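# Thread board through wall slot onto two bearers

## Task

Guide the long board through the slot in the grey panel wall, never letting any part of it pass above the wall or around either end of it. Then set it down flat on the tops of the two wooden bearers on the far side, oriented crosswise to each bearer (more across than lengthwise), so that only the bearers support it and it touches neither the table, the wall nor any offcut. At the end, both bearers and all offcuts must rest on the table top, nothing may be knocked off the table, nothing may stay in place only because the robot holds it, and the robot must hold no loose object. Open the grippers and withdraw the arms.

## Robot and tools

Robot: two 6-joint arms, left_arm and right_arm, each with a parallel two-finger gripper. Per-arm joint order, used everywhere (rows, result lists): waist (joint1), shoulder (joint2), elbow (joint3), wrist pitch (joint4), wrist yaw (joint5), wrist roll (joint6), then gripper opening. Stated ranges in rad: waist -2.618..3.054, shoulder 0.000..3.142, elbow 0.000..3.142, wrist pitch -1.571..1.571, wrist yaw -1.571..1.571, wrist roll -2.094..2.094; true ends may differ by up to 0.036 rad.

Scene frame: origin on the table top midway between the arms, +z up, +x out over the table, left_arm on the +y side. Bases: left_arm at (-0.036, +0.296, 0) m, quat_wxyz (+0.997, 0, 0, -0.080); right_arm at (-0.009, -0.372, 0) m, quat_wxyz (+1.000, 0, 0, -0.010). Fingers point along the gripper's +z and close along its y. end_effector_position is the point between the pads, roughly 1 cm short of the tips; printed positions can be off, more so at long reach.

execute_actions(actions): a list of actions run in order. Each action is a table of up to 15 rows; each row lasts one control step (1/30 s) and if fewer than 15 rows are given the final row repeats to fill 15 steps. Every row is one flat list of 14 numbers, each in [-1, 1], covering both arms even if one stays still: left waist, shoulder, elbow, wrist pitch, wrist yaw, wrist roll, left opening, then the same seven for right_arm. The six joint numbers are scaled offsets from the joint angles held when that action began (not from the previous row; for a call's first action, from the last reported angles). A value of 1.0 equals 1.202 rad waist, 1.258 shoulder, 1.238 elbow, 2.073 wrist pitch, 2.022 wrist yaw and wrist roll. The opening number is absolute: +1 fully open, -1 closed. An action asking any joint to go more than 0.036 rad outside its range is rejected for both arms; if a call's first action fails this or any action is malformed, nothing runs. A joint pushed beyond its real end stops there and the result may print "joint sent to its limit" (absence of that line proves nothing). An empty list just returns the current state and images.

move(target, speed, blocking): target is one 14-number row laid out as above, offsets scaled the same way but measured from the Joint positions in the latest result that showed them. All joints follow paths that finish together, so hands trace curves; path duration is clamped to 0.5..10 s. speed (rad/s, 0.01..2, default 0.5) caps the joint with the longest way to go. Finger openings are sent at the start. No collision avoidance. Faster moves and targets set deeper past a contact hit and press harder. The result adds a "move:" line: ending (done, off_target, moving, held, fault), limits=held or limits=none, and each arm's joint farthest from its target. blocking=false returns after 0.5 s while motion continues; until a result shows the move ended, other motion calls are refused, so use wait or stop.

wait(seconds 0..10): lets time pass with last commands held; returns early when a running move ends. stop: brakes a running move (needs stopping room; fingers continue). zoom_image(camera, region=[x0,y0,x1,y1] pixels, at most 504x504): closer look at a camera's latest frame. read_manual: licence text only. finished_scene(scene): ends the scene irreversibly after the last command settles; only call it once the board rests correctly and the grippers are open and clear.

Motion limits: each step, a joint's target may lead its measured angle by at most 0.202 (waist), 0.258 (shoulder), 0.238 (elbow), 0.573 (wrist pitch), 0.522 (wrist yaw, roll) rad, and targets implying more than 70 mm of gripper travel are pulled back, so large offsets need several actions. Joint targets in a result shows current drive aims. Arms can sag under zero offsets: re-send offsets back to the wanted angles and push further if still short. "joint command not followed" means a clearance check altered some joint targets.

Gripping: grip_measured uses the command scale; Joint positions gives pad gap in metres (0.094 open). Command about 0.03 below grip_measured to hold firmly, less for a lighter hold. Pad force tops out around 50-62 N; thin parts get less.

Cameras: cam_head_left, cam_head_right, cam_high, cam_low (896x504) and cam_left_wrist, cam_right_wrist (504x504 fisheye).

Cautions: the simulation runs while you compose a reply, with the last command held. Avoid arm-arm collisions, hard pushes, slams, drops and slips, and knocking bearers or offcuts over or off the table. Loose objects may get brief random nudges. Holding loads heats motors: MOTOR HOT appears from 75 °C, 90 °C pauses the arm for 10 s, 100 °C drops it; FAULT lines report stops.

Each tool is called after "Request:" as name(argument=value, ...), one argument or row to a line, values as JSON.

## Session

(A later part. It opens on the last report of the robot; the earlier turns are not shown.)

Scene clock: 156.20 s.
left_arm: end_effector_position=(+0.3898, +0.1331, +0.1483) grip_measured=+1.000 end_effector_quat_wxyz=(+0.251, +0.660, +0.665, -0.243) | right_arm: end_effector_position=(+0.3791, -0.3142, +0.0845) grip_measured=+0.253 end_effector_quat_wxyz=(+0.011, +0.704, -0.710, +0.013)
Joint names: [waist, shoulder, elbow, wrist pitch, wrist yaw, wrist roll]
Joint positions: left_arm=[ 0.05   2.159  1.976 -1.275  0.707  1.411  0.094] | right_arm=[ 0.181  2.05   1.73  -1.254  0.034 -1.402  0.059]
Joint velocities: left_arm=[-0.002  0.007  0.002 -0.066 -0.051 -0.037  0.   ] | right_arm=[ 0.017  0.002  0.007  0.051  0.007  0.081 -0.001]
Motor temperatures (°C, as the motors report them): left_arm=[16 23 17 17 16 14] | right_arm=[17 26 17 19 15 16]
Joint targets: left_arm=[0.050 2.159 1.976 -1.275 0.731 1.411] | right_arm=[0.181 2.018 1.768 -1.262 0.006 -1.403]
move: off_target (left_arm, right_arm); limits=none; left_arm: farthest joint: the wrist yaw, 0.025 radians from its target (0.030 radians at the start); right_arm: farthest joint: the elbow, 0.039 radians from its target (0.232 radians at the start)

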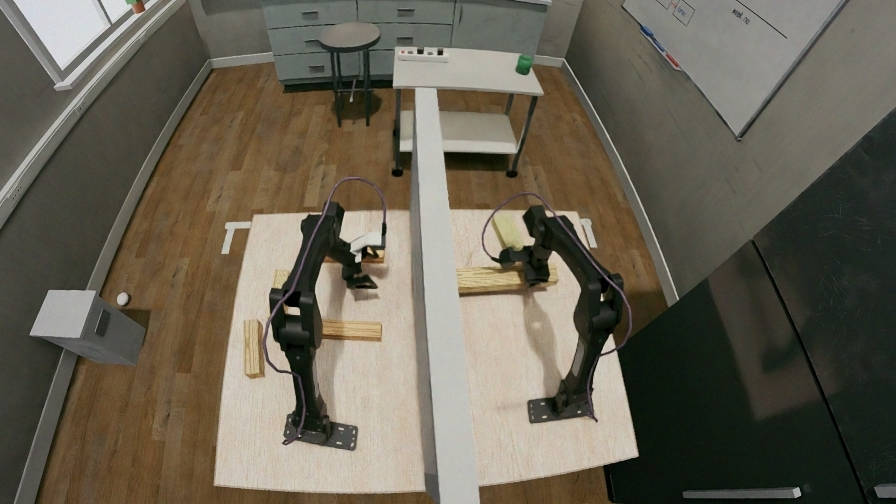

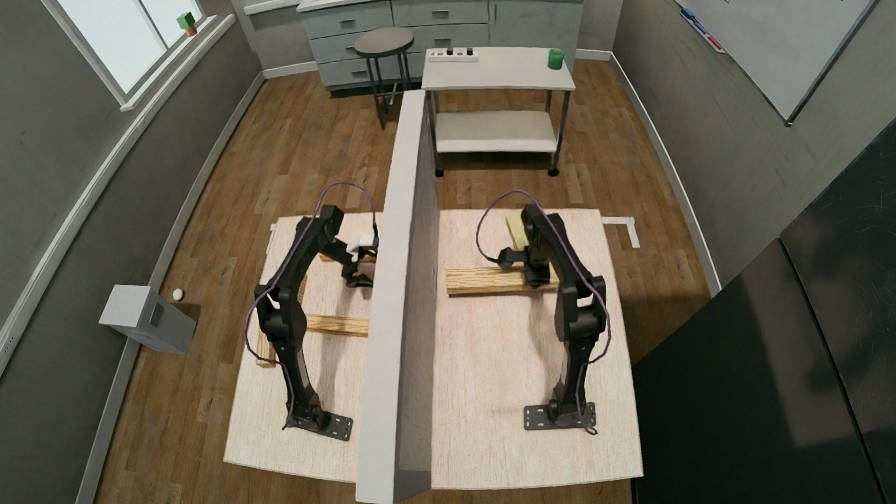

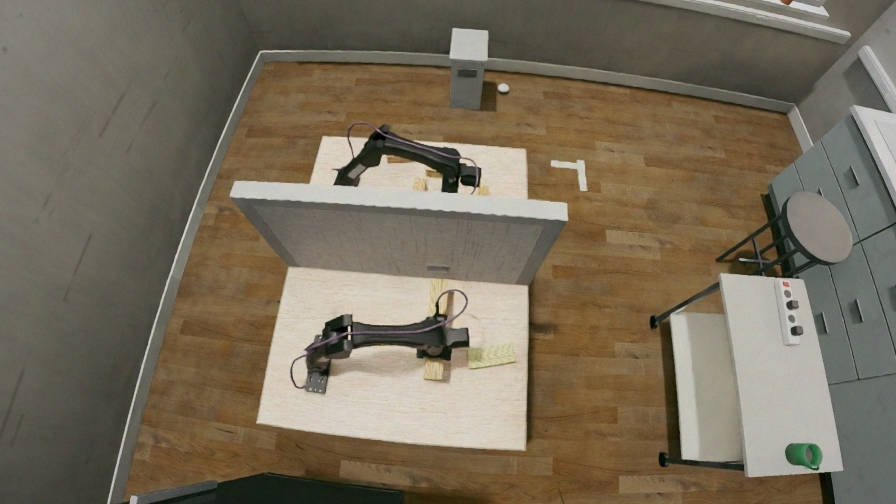

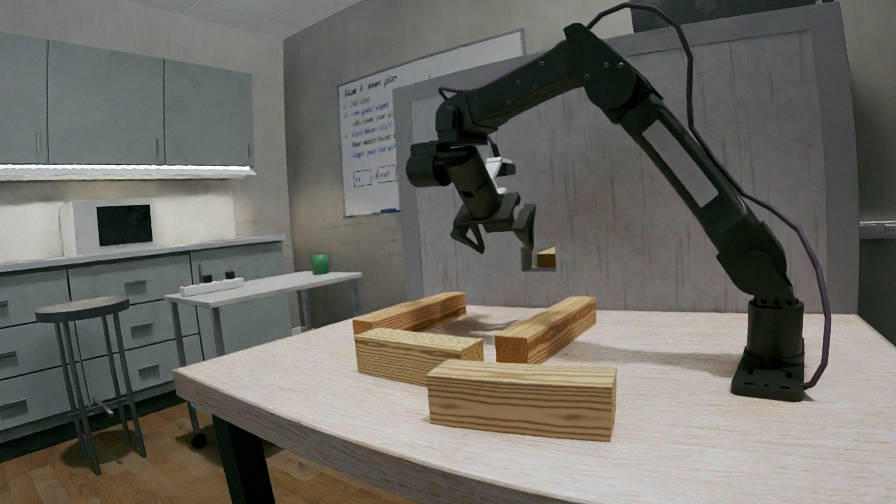

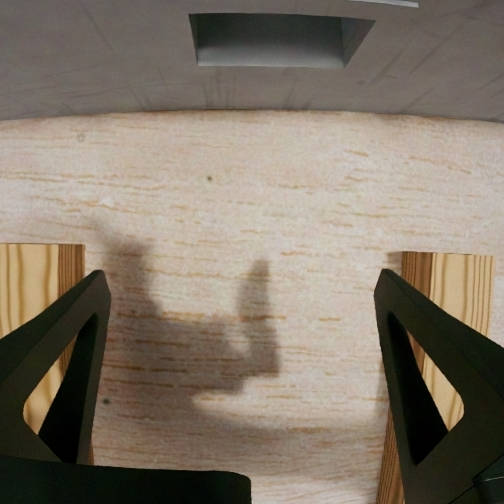

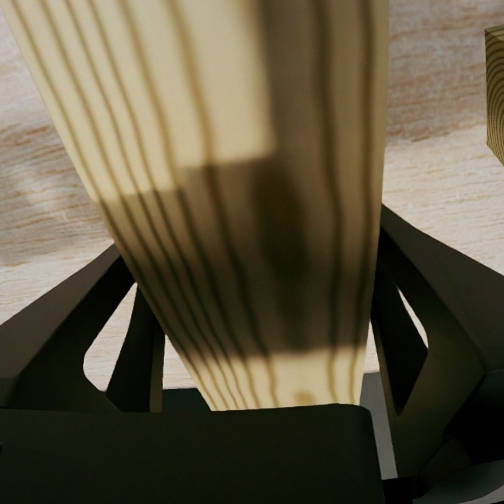

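Request:
execute_actions(
  actions=[
    [[0,0,0,0,0.012,0,1, 0,-0.02,0.04,0,-0.04,0,0.15]],
  ],
)

Request:
zoom_image(
  camera="cam_low",
  region=[490, 225, 590, 290],
)

Scene clock: 156.83 s.
left_arm: end_effector_position=(+0.3898, +0.1331, +0.1483) grip_measured=+1.000 end_effector_quat_wxyz=(+0.251, +0.660, +0.665, -0.243) | right_arm: end_effector_position=(+0.3781, -0.3087, +0.0844) grip_measured=+0.253 end_effector_quat_wxyz=(+0.002, +0.704, -0.710, -0.000)
Joint names: [waist, shoulder, elbow, wrist pitch, wrist yaw, wrist roll]
Joint positions: left_arm=[ 0.05   2.159  1.976 -1.275  0.707  1.411  0.094] | right_arm=[ 0.181  2.05   1.73  -1.254  0.002 -1.402  0.059]
Joint velocities: left_arm=[-0.002 -0.002 -0.002  0.037 -0.007  0.125  0.   ] | right_arm=[ 0.012 -0.002 -0.022 -0.007 -0.037  0.037 -0.   ]
Motor temperatures (°C, as the motors report them): left_arm=[16 23 17 17 16 14] | right_arm=[17 26 17 19 15 16]
Joint targets: left_arm=[0.050 2.159 1.976 -1.275 0.731 1.411] | right_arm=[0.181 2.025 1.779 -1.254 -0.047 -1.402]
Step readings (joint positions):
0: left_arm=[0.050 2.159 1.976 -1.275 0.707 1.411] | right_arm=[0.181 2.050 1.730 -1.254 0.034 -1.402]
1: left_arm=[0.050 2.159 1.976 -1.275 0.707 1.411] | right_arm=[0.181 2.050 1.730 -1.254 0.030 -1.402]
2: left_arm=[0.050 2.159 1.976 -1.275 0.707 1.411] | right_arm=[0.181 2.050 1.730 -1.254 0.025 -1.402]
4: left_arm=[0.050 2.159 1.976 -1.275 0.707 1.411] | right_arm=[0.181 2.050 1.730 -1.254 0.015 -1.402]
8: left_arm=[0.050 2.159 1.976 -1.275 0.707 1.411] | right_arm=[0.181 2.050 1.730 -1.254 0.006 -1.402]
15: Joint positions above

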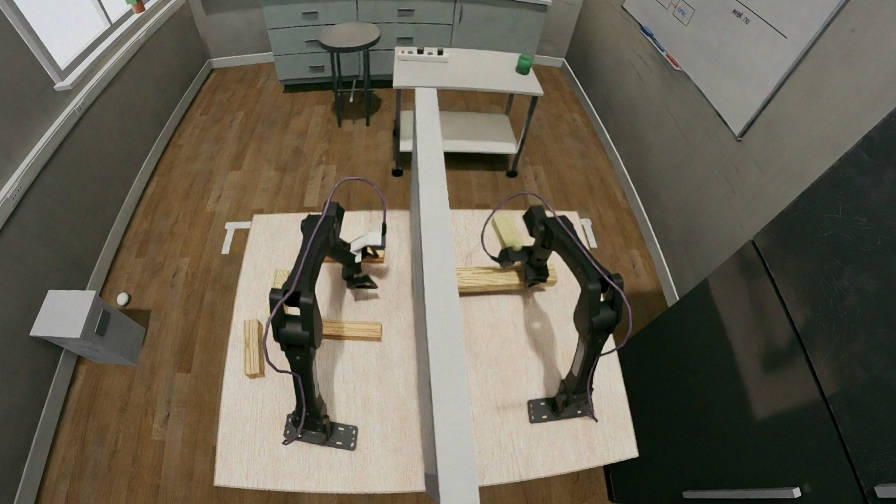

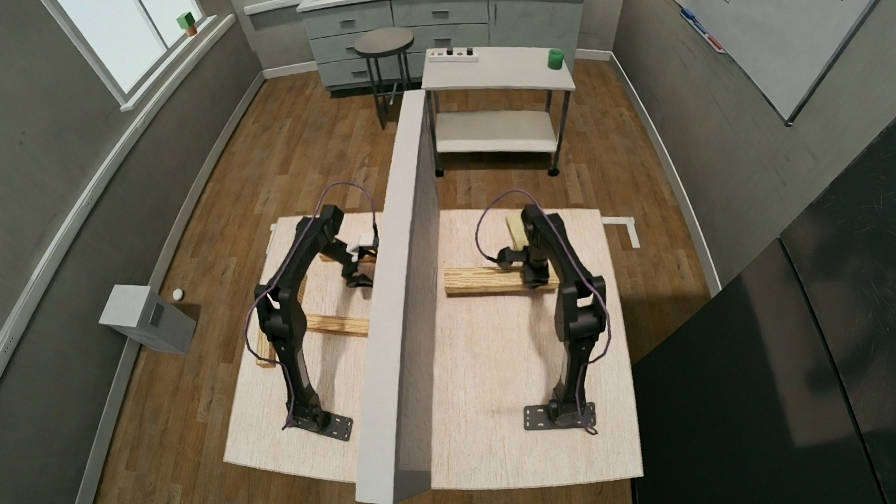

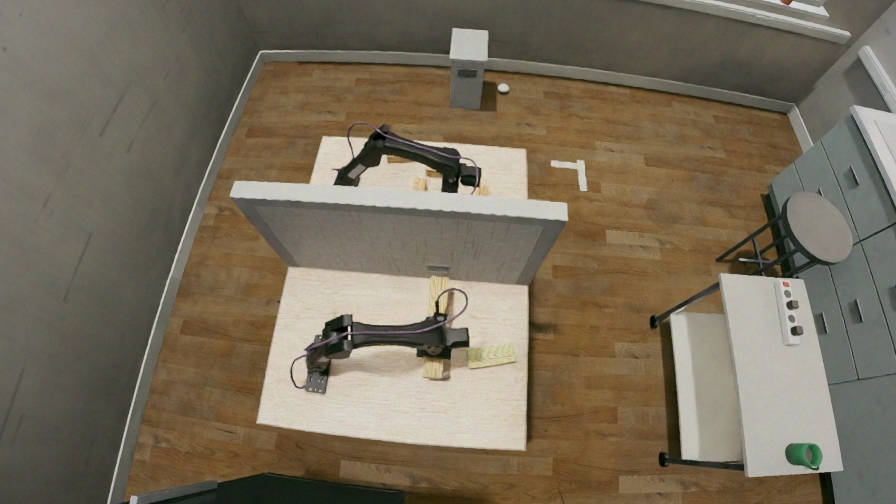

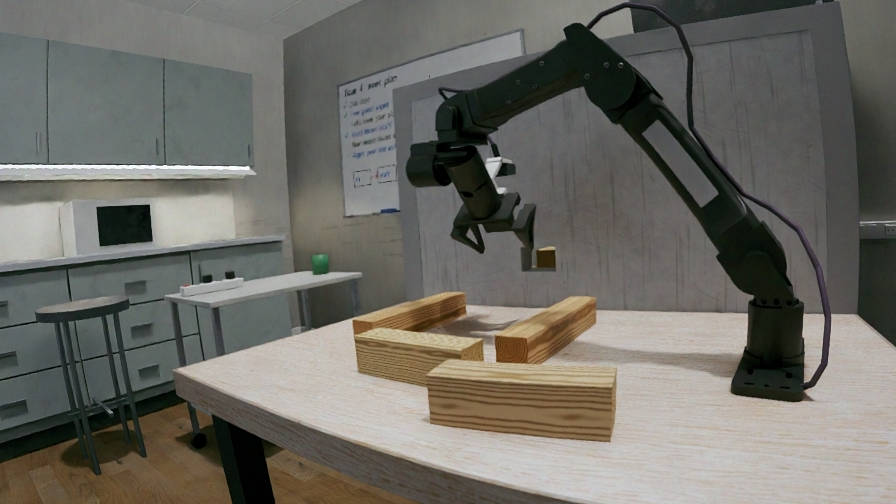

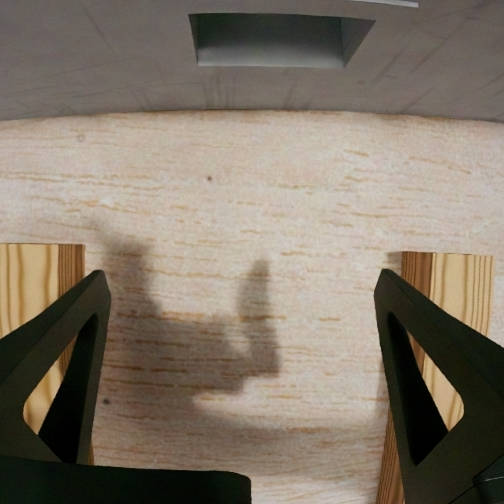

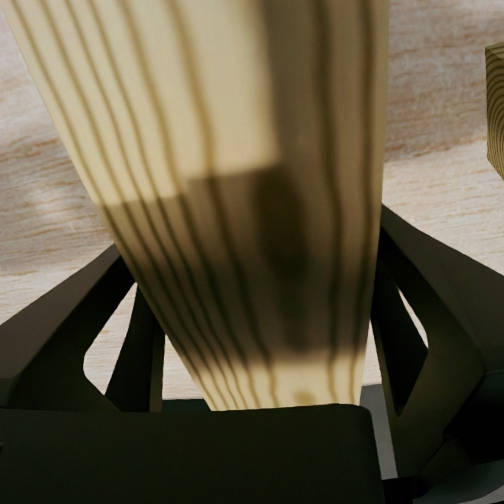

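Region (490, 225, 590, 290) of cam_low's 896x504 image, scaled by 5.040, with more detail than that image has; it fills the top 328 rows of this view, and the rest is white.

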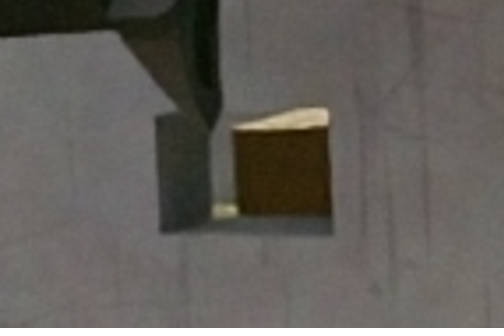

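Request:
move(
  target=[0,0,0,0,0.012,0,1, 0.216,0.082,0.205,-0.038,-0.025,0.124,0.15],
  speed=0.2,
)

Scene clock: 158.67 s.
left_arm: end_effector_position=(+0.3898, +0.1332, +0.1483) grip_measured=+1.000 end_effector_quat_wxyz=(+0.251, +0.660, +0.665, -0.243) | right_arm: end_effector_position=(+0.3692, -0.2731, +0.1128) grip_measured=+0.253 end_effector_quat_wxyz=(+0.078, +0.694, -0.712, +0.066)
Joint names: [waist, shoulder, elbow, wrist pitch, wrist yaw, wrist roll]
Joint positions: left_arm=[ 0.05   2.159  1.976 -1.275  0.706  1.411  0.094] | right_arm=[ 0.359  2.126  1.943 -1.475  0.186 -1.2    0.059]
Joint velocities: left_arm=[ 0.012 -0.002  0.012  0.037  0.007 -0.007  0.   ] | right_arm=[-0.002 -0.012 -0.007 -0.037  0.022  0.037 -0.   ]
Motor temperatures (°C, as the motors report them): left_arm=[16 23 17 17 16 14] | right_arm=[17 26 17 19 15 16]
Joint targets: left_arm=[0.050 2.159 1.976 -1.275 0.731 1.411] | right_arm=[0.441 2.153 1.984 -1.333 -0.048 -1.151]
move: off_target (left_arm, right_arm); limits=none; left_arm: farthest joint: the wrist yaw, 0.025 radians from its target (0.025 radians at the start); right_arm: farthest joint: the wrist yaw, 0.235 radians from its target (0.050 radians at the start)

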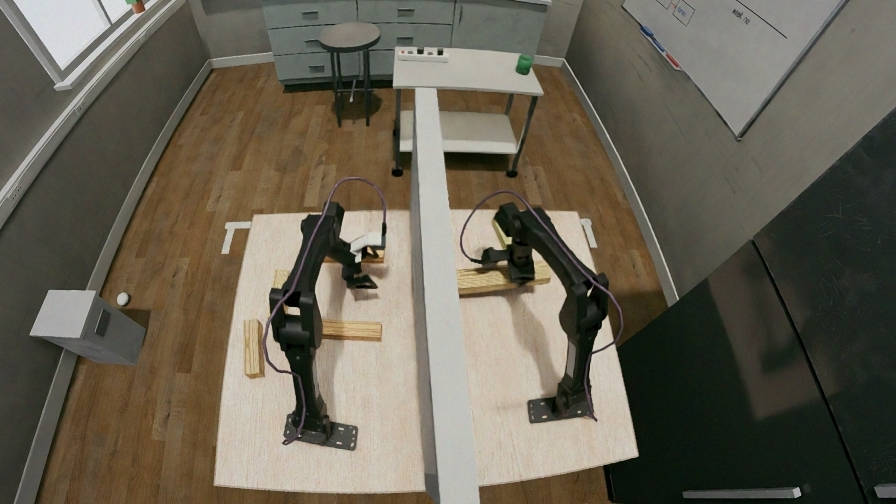

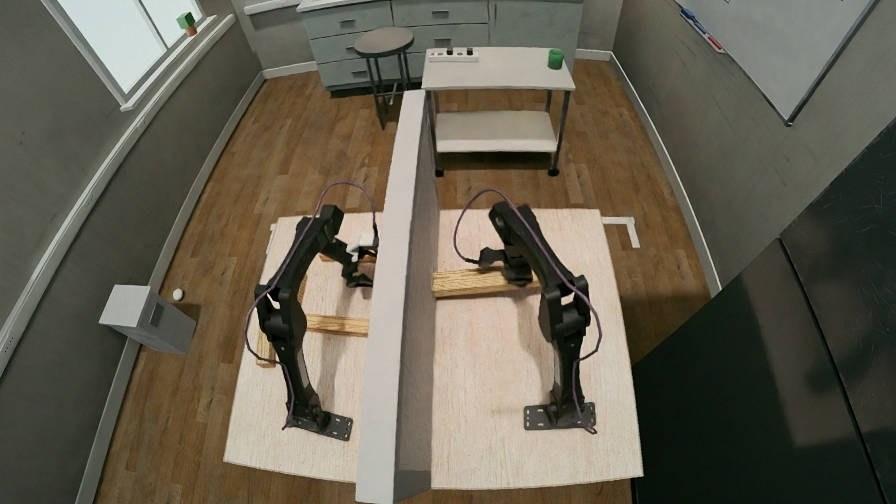

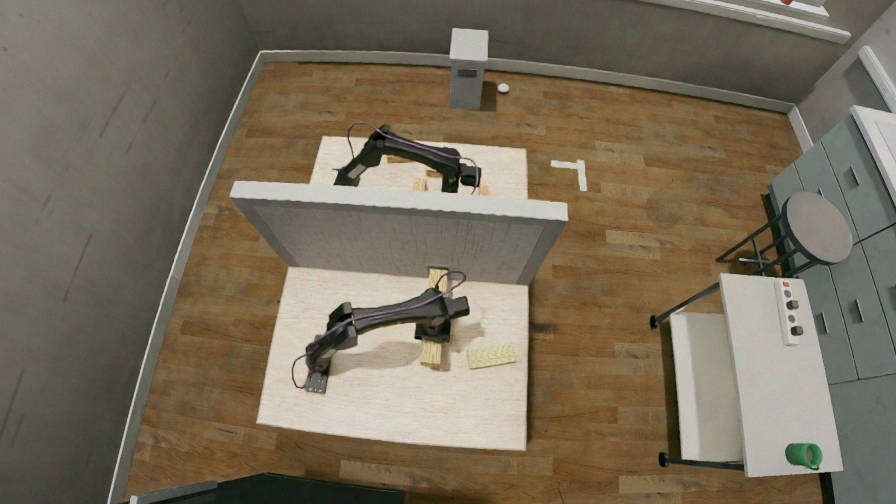

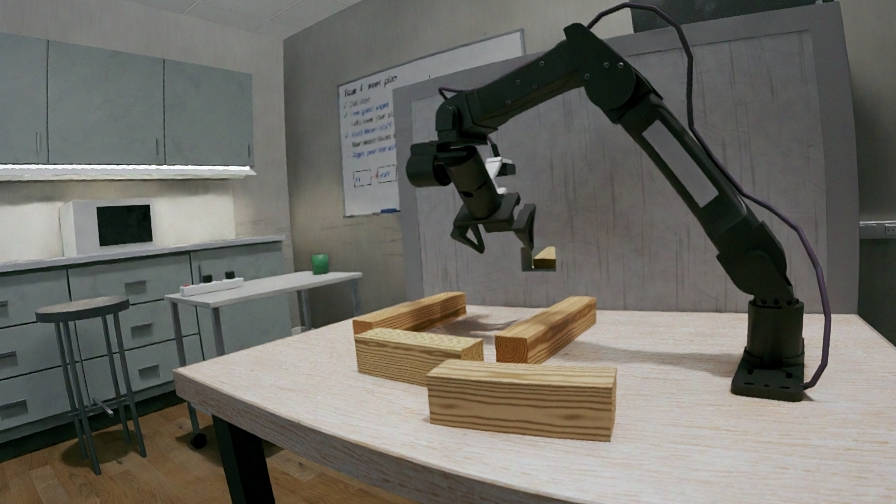

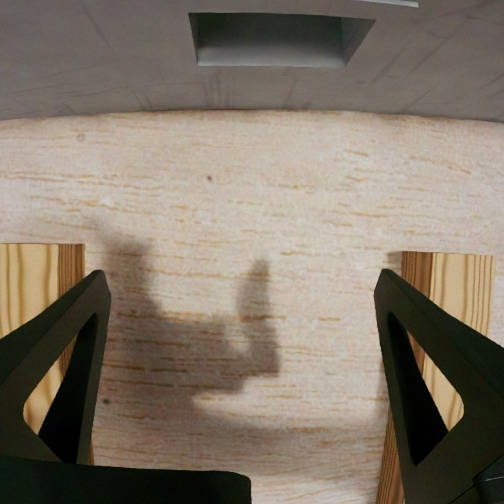

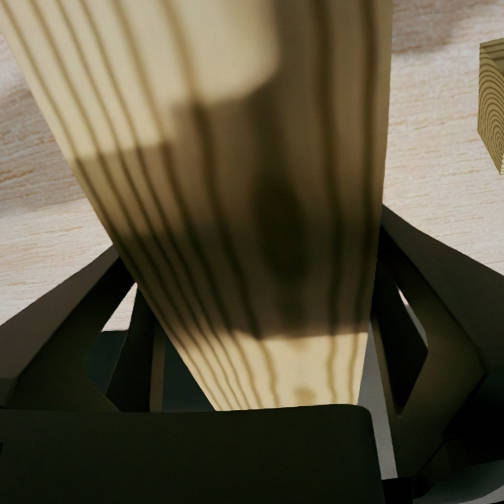

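Request:
move(
  target=[0,0,0,0,0.012,0,1, -0.148,-0.084,-0.156,0.107,-0.117,-0.1,0.15],
  speed=0.3,
)

Request:
zoom_image(
  camera="cam_high",
  region=[410, 250, 470, 300],
)

Request:
zoom_image(
  camera="cam_low",
  region=[490, 225, 590, 290],
)

Scene clock: 160.33 s.
left_arm: end_effector_position=(+0.3898, +0.1333, +0.1482) grip_measured=+1.000 end_effector_quat_wxyz=(+0.251, +0.660, +0.665, -0.242) | right_arm: end_effector_position=(+0.3820, -0.3064, +0.0873) grip_measured=+0.253 end_effector_quat_wxyz=(-0.001, +0.703, -0.711, +0.000)
Joint names: [waist, shoulder, elbow, wrist pitch, wrist yaw, wrist roll]
Joint positions: left_arm=[ 0.05   2.159  1.976 -1.275  0.705  1.411  0.094] | right_arm=[ 0.184  2.061  1.758 -1.266 -0.001 -1.395  0.059]
Joint velocities: left_arm=[-0.002  0.007  0.007 -0.007  0.007 -0.037  0.   ] | right_arm=[-0.017  0.007  0.002  0.022 -0.037 -0.022  0.001]
Motor temperatures (°C, as the motors report them): left_arm=[16 23 17 17 16 14] | right_arm=[17 27 17 19 15 16]
Joint targets: left_arm=[0.050 2.159 1.976 -1.275 0.730 1.411] | right_arm=[0.181 2.021 1.750 -1.253 -0.050 -1.402]
move: off_target (left_arm, right_arm); limits=none; left_arm: farthest joint: the wrist yaw, 0.025 radians from its target (0.024 radians at the start); right_arm: farthest joint: the wrist yaw, 0.050 radians from its target (0.237 radians at the start)

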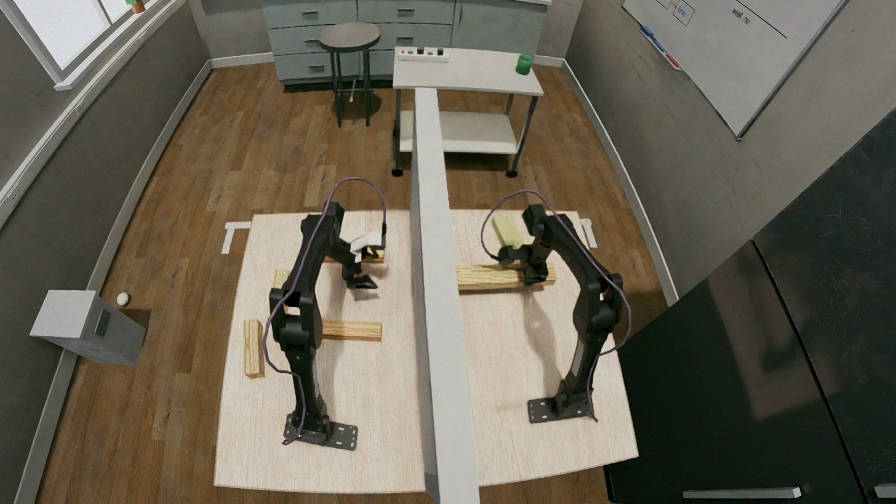

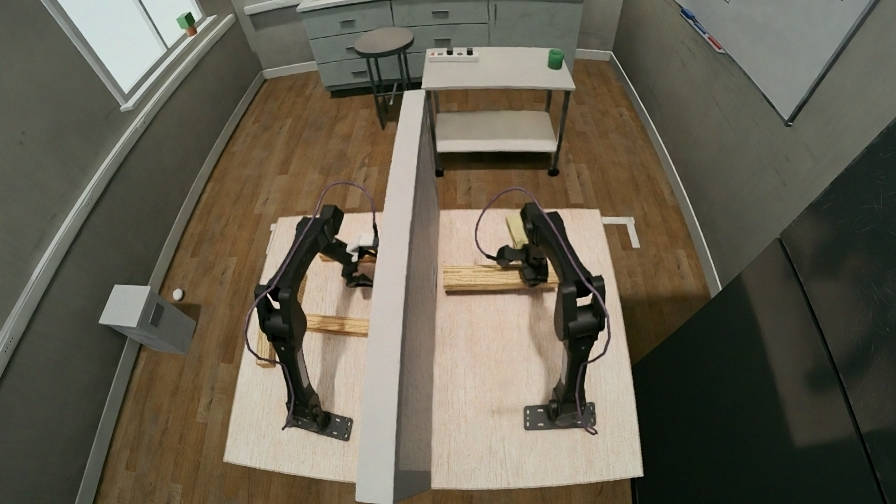

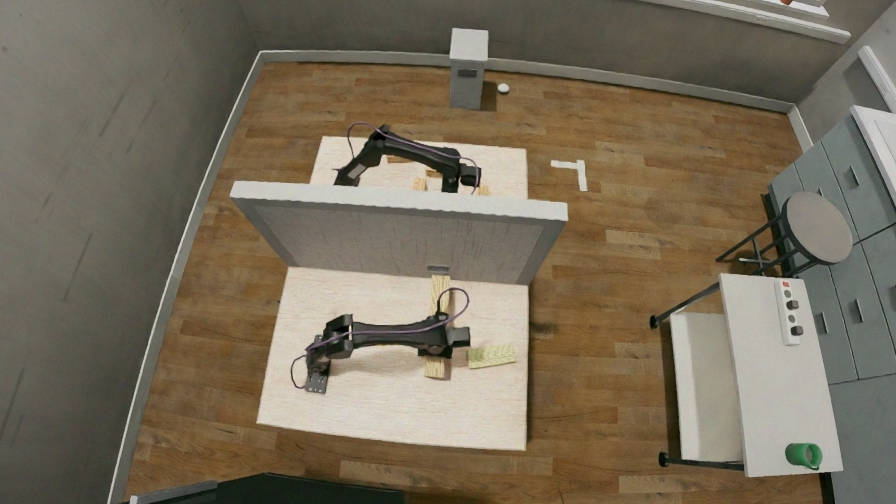

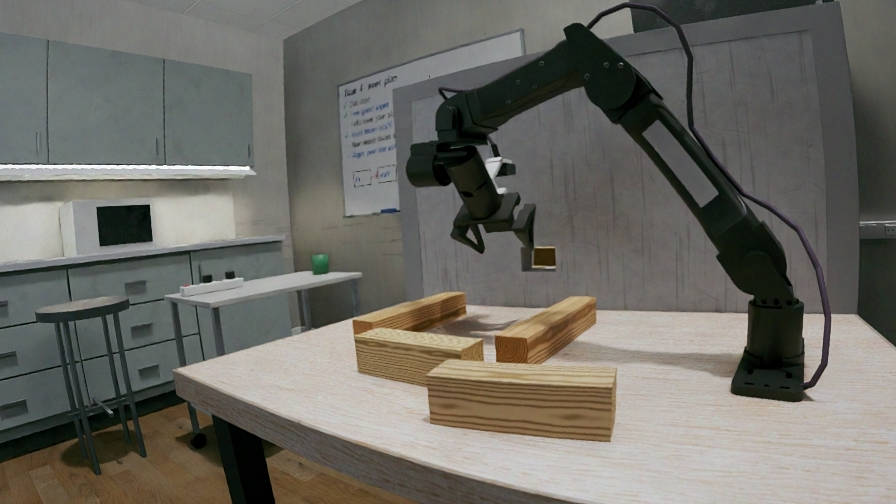

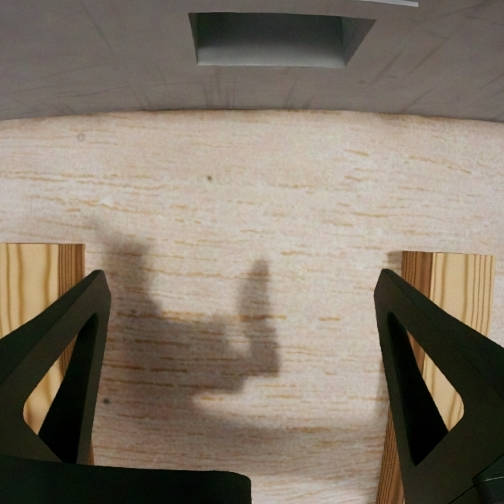

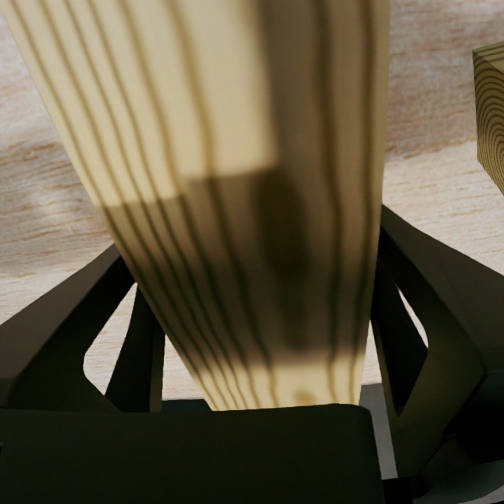

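Region (410, 250, 470, 300) of cam_high's 896x504 image, scaled by 8.400, with more detail than that image has.

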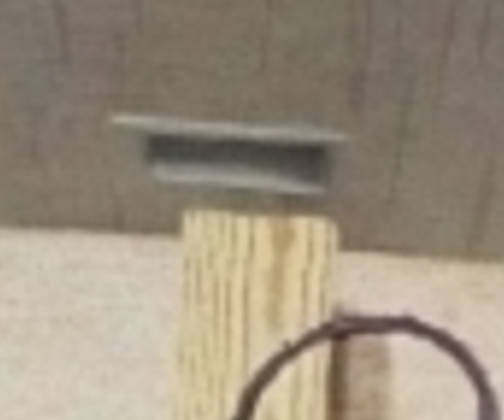

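Region (490, 225, 590, 290) of cam_low's 896x504 image, scaled by 5.040, with more detail than that image has; it fills the top 328 rows of this view, and the rest is white.

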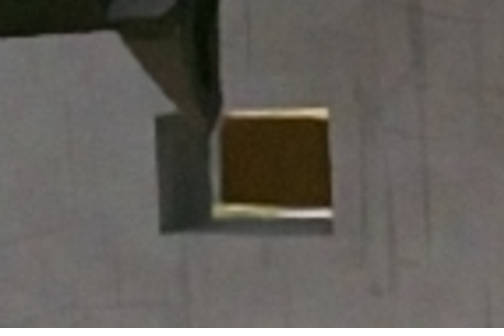

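Request:
execute_actions(
  actions=[
    [[0,0,0,0,0.012,0,1, 0,-0.06,-0.05,0.009,-0.025,0,0.15]],
  ],
)

Request:
zoom_image(
  camera="cam_high",
  region=[410, 250, 470, 300],
)

Scene clock: 161.00 s.
left_arm: end_effector_position=(+0.3898, +0.1333, +0.1482) grip_measured=+1.000 end_effector_quat_wxyz=(+0.251, +0.660, +0.665, -0.242) | right_arm: end_effector_position=(+0.3709, -0.3079, +0.0866) grip_measured=+0.253 end_effector_quat_wxyz=(+0.002, +0.703, -0.712, -0.003)
Joint names: [waist, shoulder, elbow, wrist pitch, wrist yaw, wrist roll]
Joint positions: left_arm=[ 0.05   2.159  1.976 -1.275  0.705  1.411  0.094] | right_arm=[ 0.184  2.025  1.703 -1.256 -0.003 -1.395  0.059]
Joint velocities: left_arm=[-0.002  0.007  0.002 -0.051 -0.037 -0.007  0.   ] | right_arm=[-0.017  0.002  0.007 -0.066 -0.066  0.022  0.   ]
Motor temperatures (°C, as the motors report them): left_arm=[16 23 17 17 16 14] | right_arm=[17 27 17 19 15 16]
Joint targets: left_arm=[0.050 2.159 1.976 -1.275 0.730 1.411] | right_arm=[0.184 1.986 1.696 -1.247 -0.052 -1.396]
Step readings (joint positions):
0: left_arm=[0.050 2.159 1.976 -1.275 0.705 1.411] | right_arm=[0.184 2.061 1.758 -1.266 -0.001 -1.396]
1: left_arm=[0.050 2.159 1.976 -1.275 0.705 1.411] | right_arm=[0.184 2.054 1.746 -1.257 -0.002 -1.395]
2: left_arm=[0.050 2.159 1.976 -1.275 0.705 1.411] | right_arm=[0.184 2.045 1.729 -1.249 -0.002 -1.395]
4: left_arm=[0.050 2.159 1.976 -1.275 0.705 1.411] | right_arm=[0.184 2.031 1.708 -1.253 -0.002 -1.395]
8: left_arm=[0.050 2.159 1.976 -1.275 0.705 1.411] | right_arm=[0.184 2.025 1.703 -1.256 -0.003 -1.395]
15: Joint positions above

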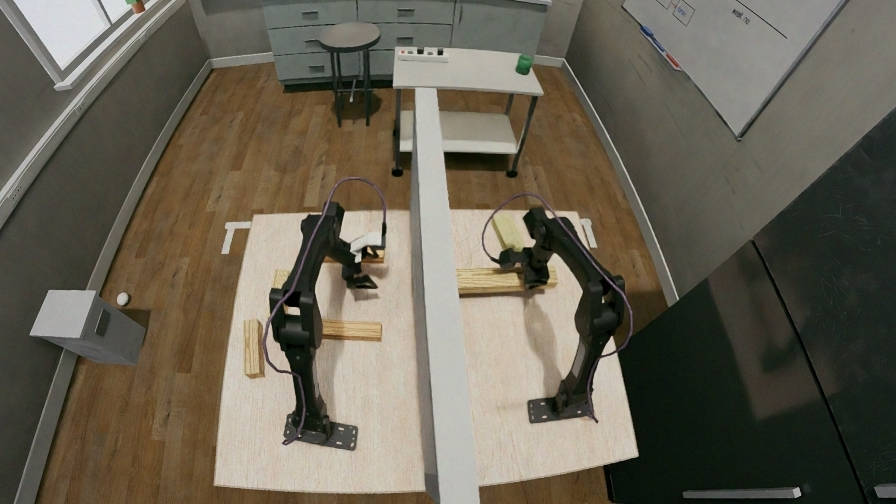

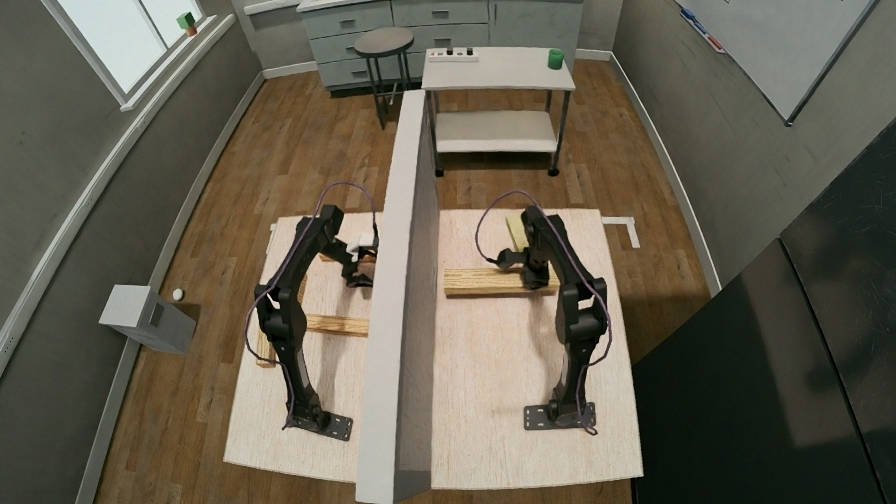

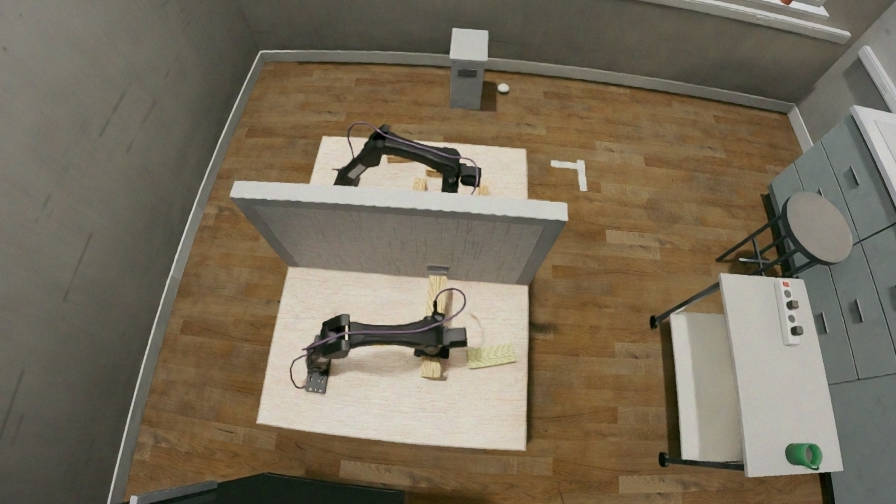

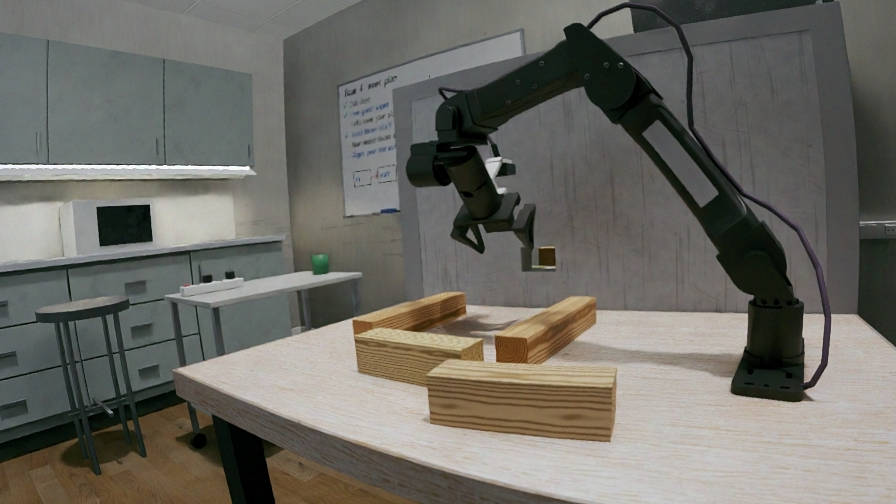

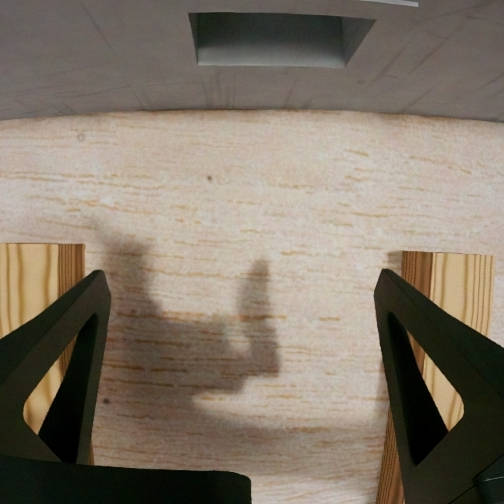

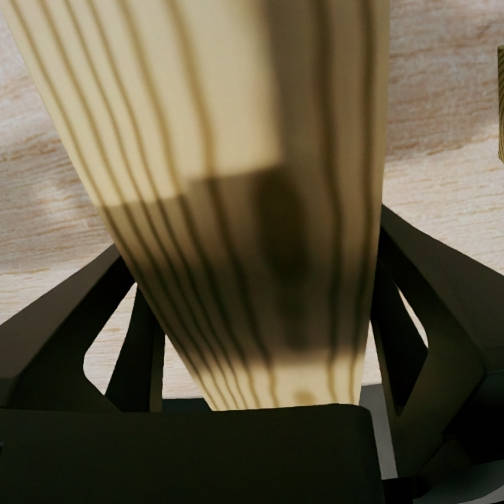

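Region (410, 250, 470, 300) of cam_high's 896x504 image, scaled by 8.400, with more detail than that image has.

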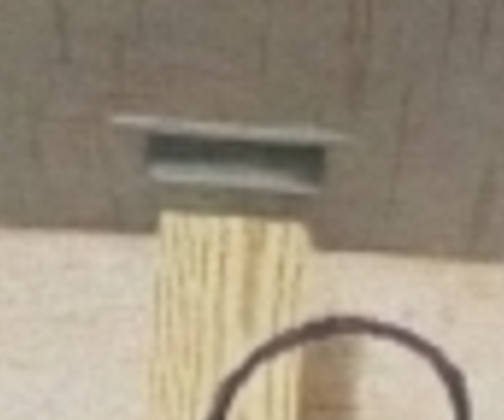

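Request:
move(
  target=[0,0,0,0,0.012,0,1, 0.121,0.054,0.109,-0.018,-0.025,0.072,0.15],
  speed=0.15,
)

Scene clock: 162.47 s.
left_arm: end_effector_position=(+0.3898, +0.1333, +0.1481) grip_measured=+1.000 end_effector_quat_wxyz=(+0.251, +0.660, +0.665, -0.242) | right_arm: end_effector_position=(+0.3665, -0.2776, +0.0878) grip_measured=+0.253 end_effector_quat_wxyz=(+0.039, +0.698, -0.715, +0.009)
Joint names: [waist, shoulder, elbow, wrist pitch, wrist yaw, wrist roll]
Joint positions: left_arm=[ 0.05   2.159  1.976 -1.275  0.705  1.411  0.094] | right_arm=[ 0.289  2.086  1.794 -1.339  0.053 -1.278  0.059]
Joint velocities: left_arm=[ 0.002  0.007 -0.017 -0.007  0.007 -0.154  0.   ] | right_arm=[-0.017  0.007 -0.007  0.007 -0.037 -0.007 -0.001]
Motor temperatures (°C, as the motors report them): left_arm=[16 24 17 17 16 14] | right_arm=[17 27 17 19 15 16]
Joint targets: left_arm=[0.050 2.159 1.976 -1.275 0.730 1.411] | right_arm=[0.330 2.093 1.838 -1.293 -0.053 -1.249]
move: off_target (left_arm, right_arm); limits=none; left_arm: farthest joint: the wrist yaw, 0.024 radians from its target (0.024 radians at the start); right_arm: farthest joint: the wrist yaw, 0.107 radians from its target (0.051 radians at the start)

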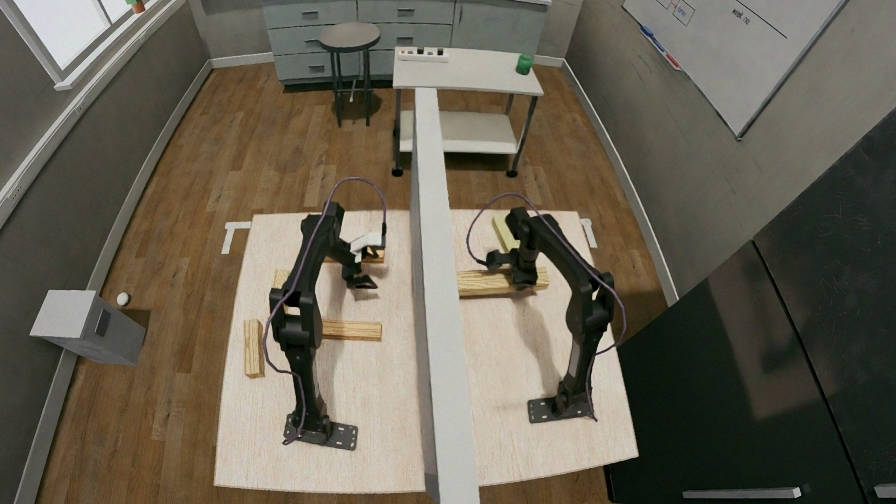

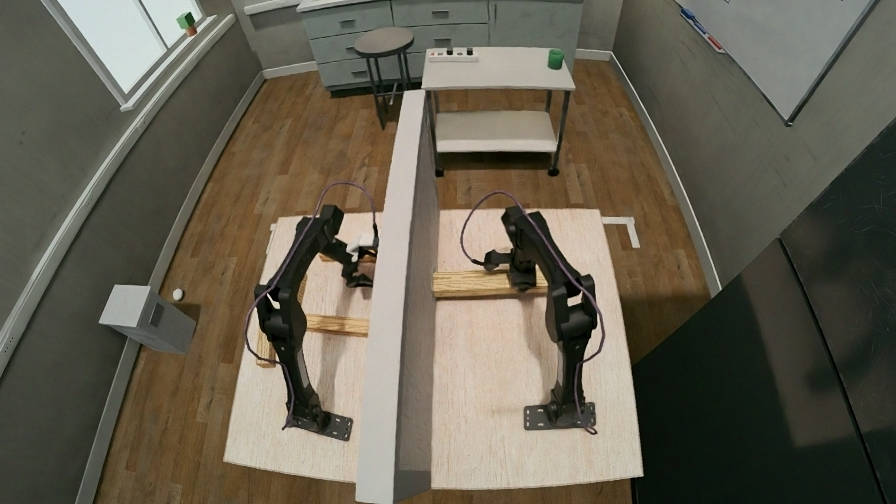

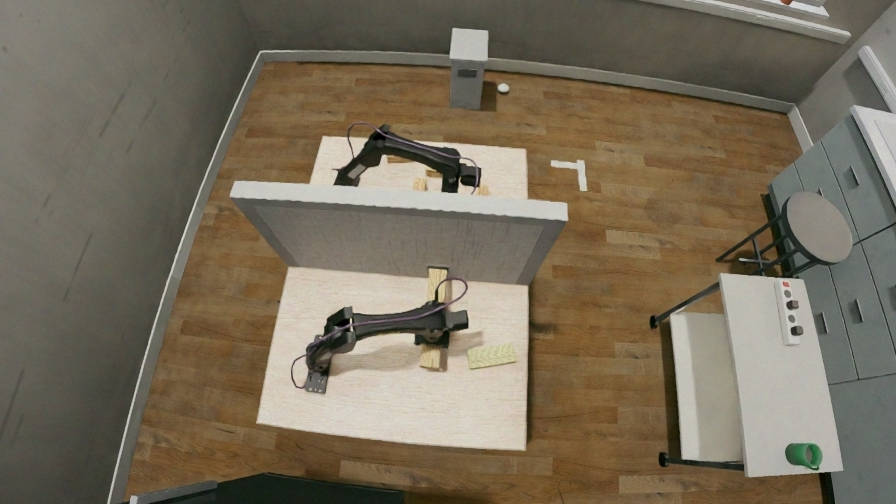

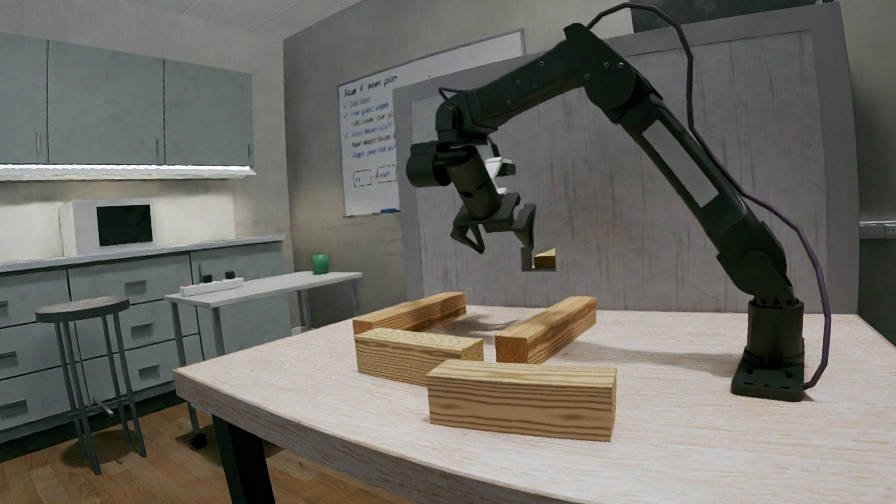

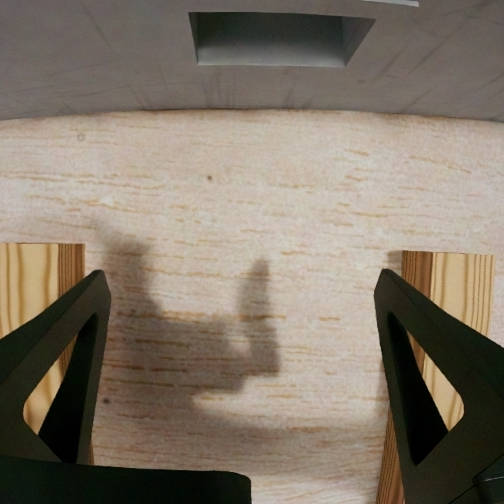

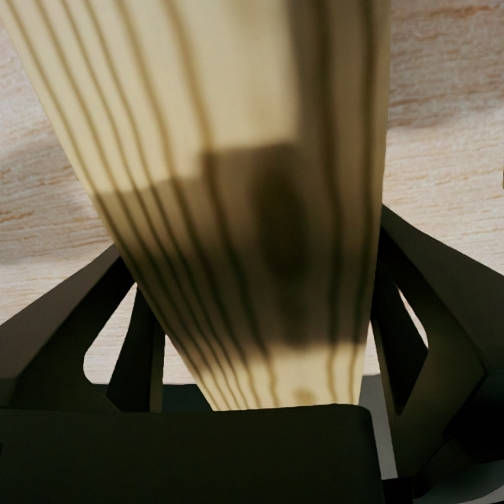

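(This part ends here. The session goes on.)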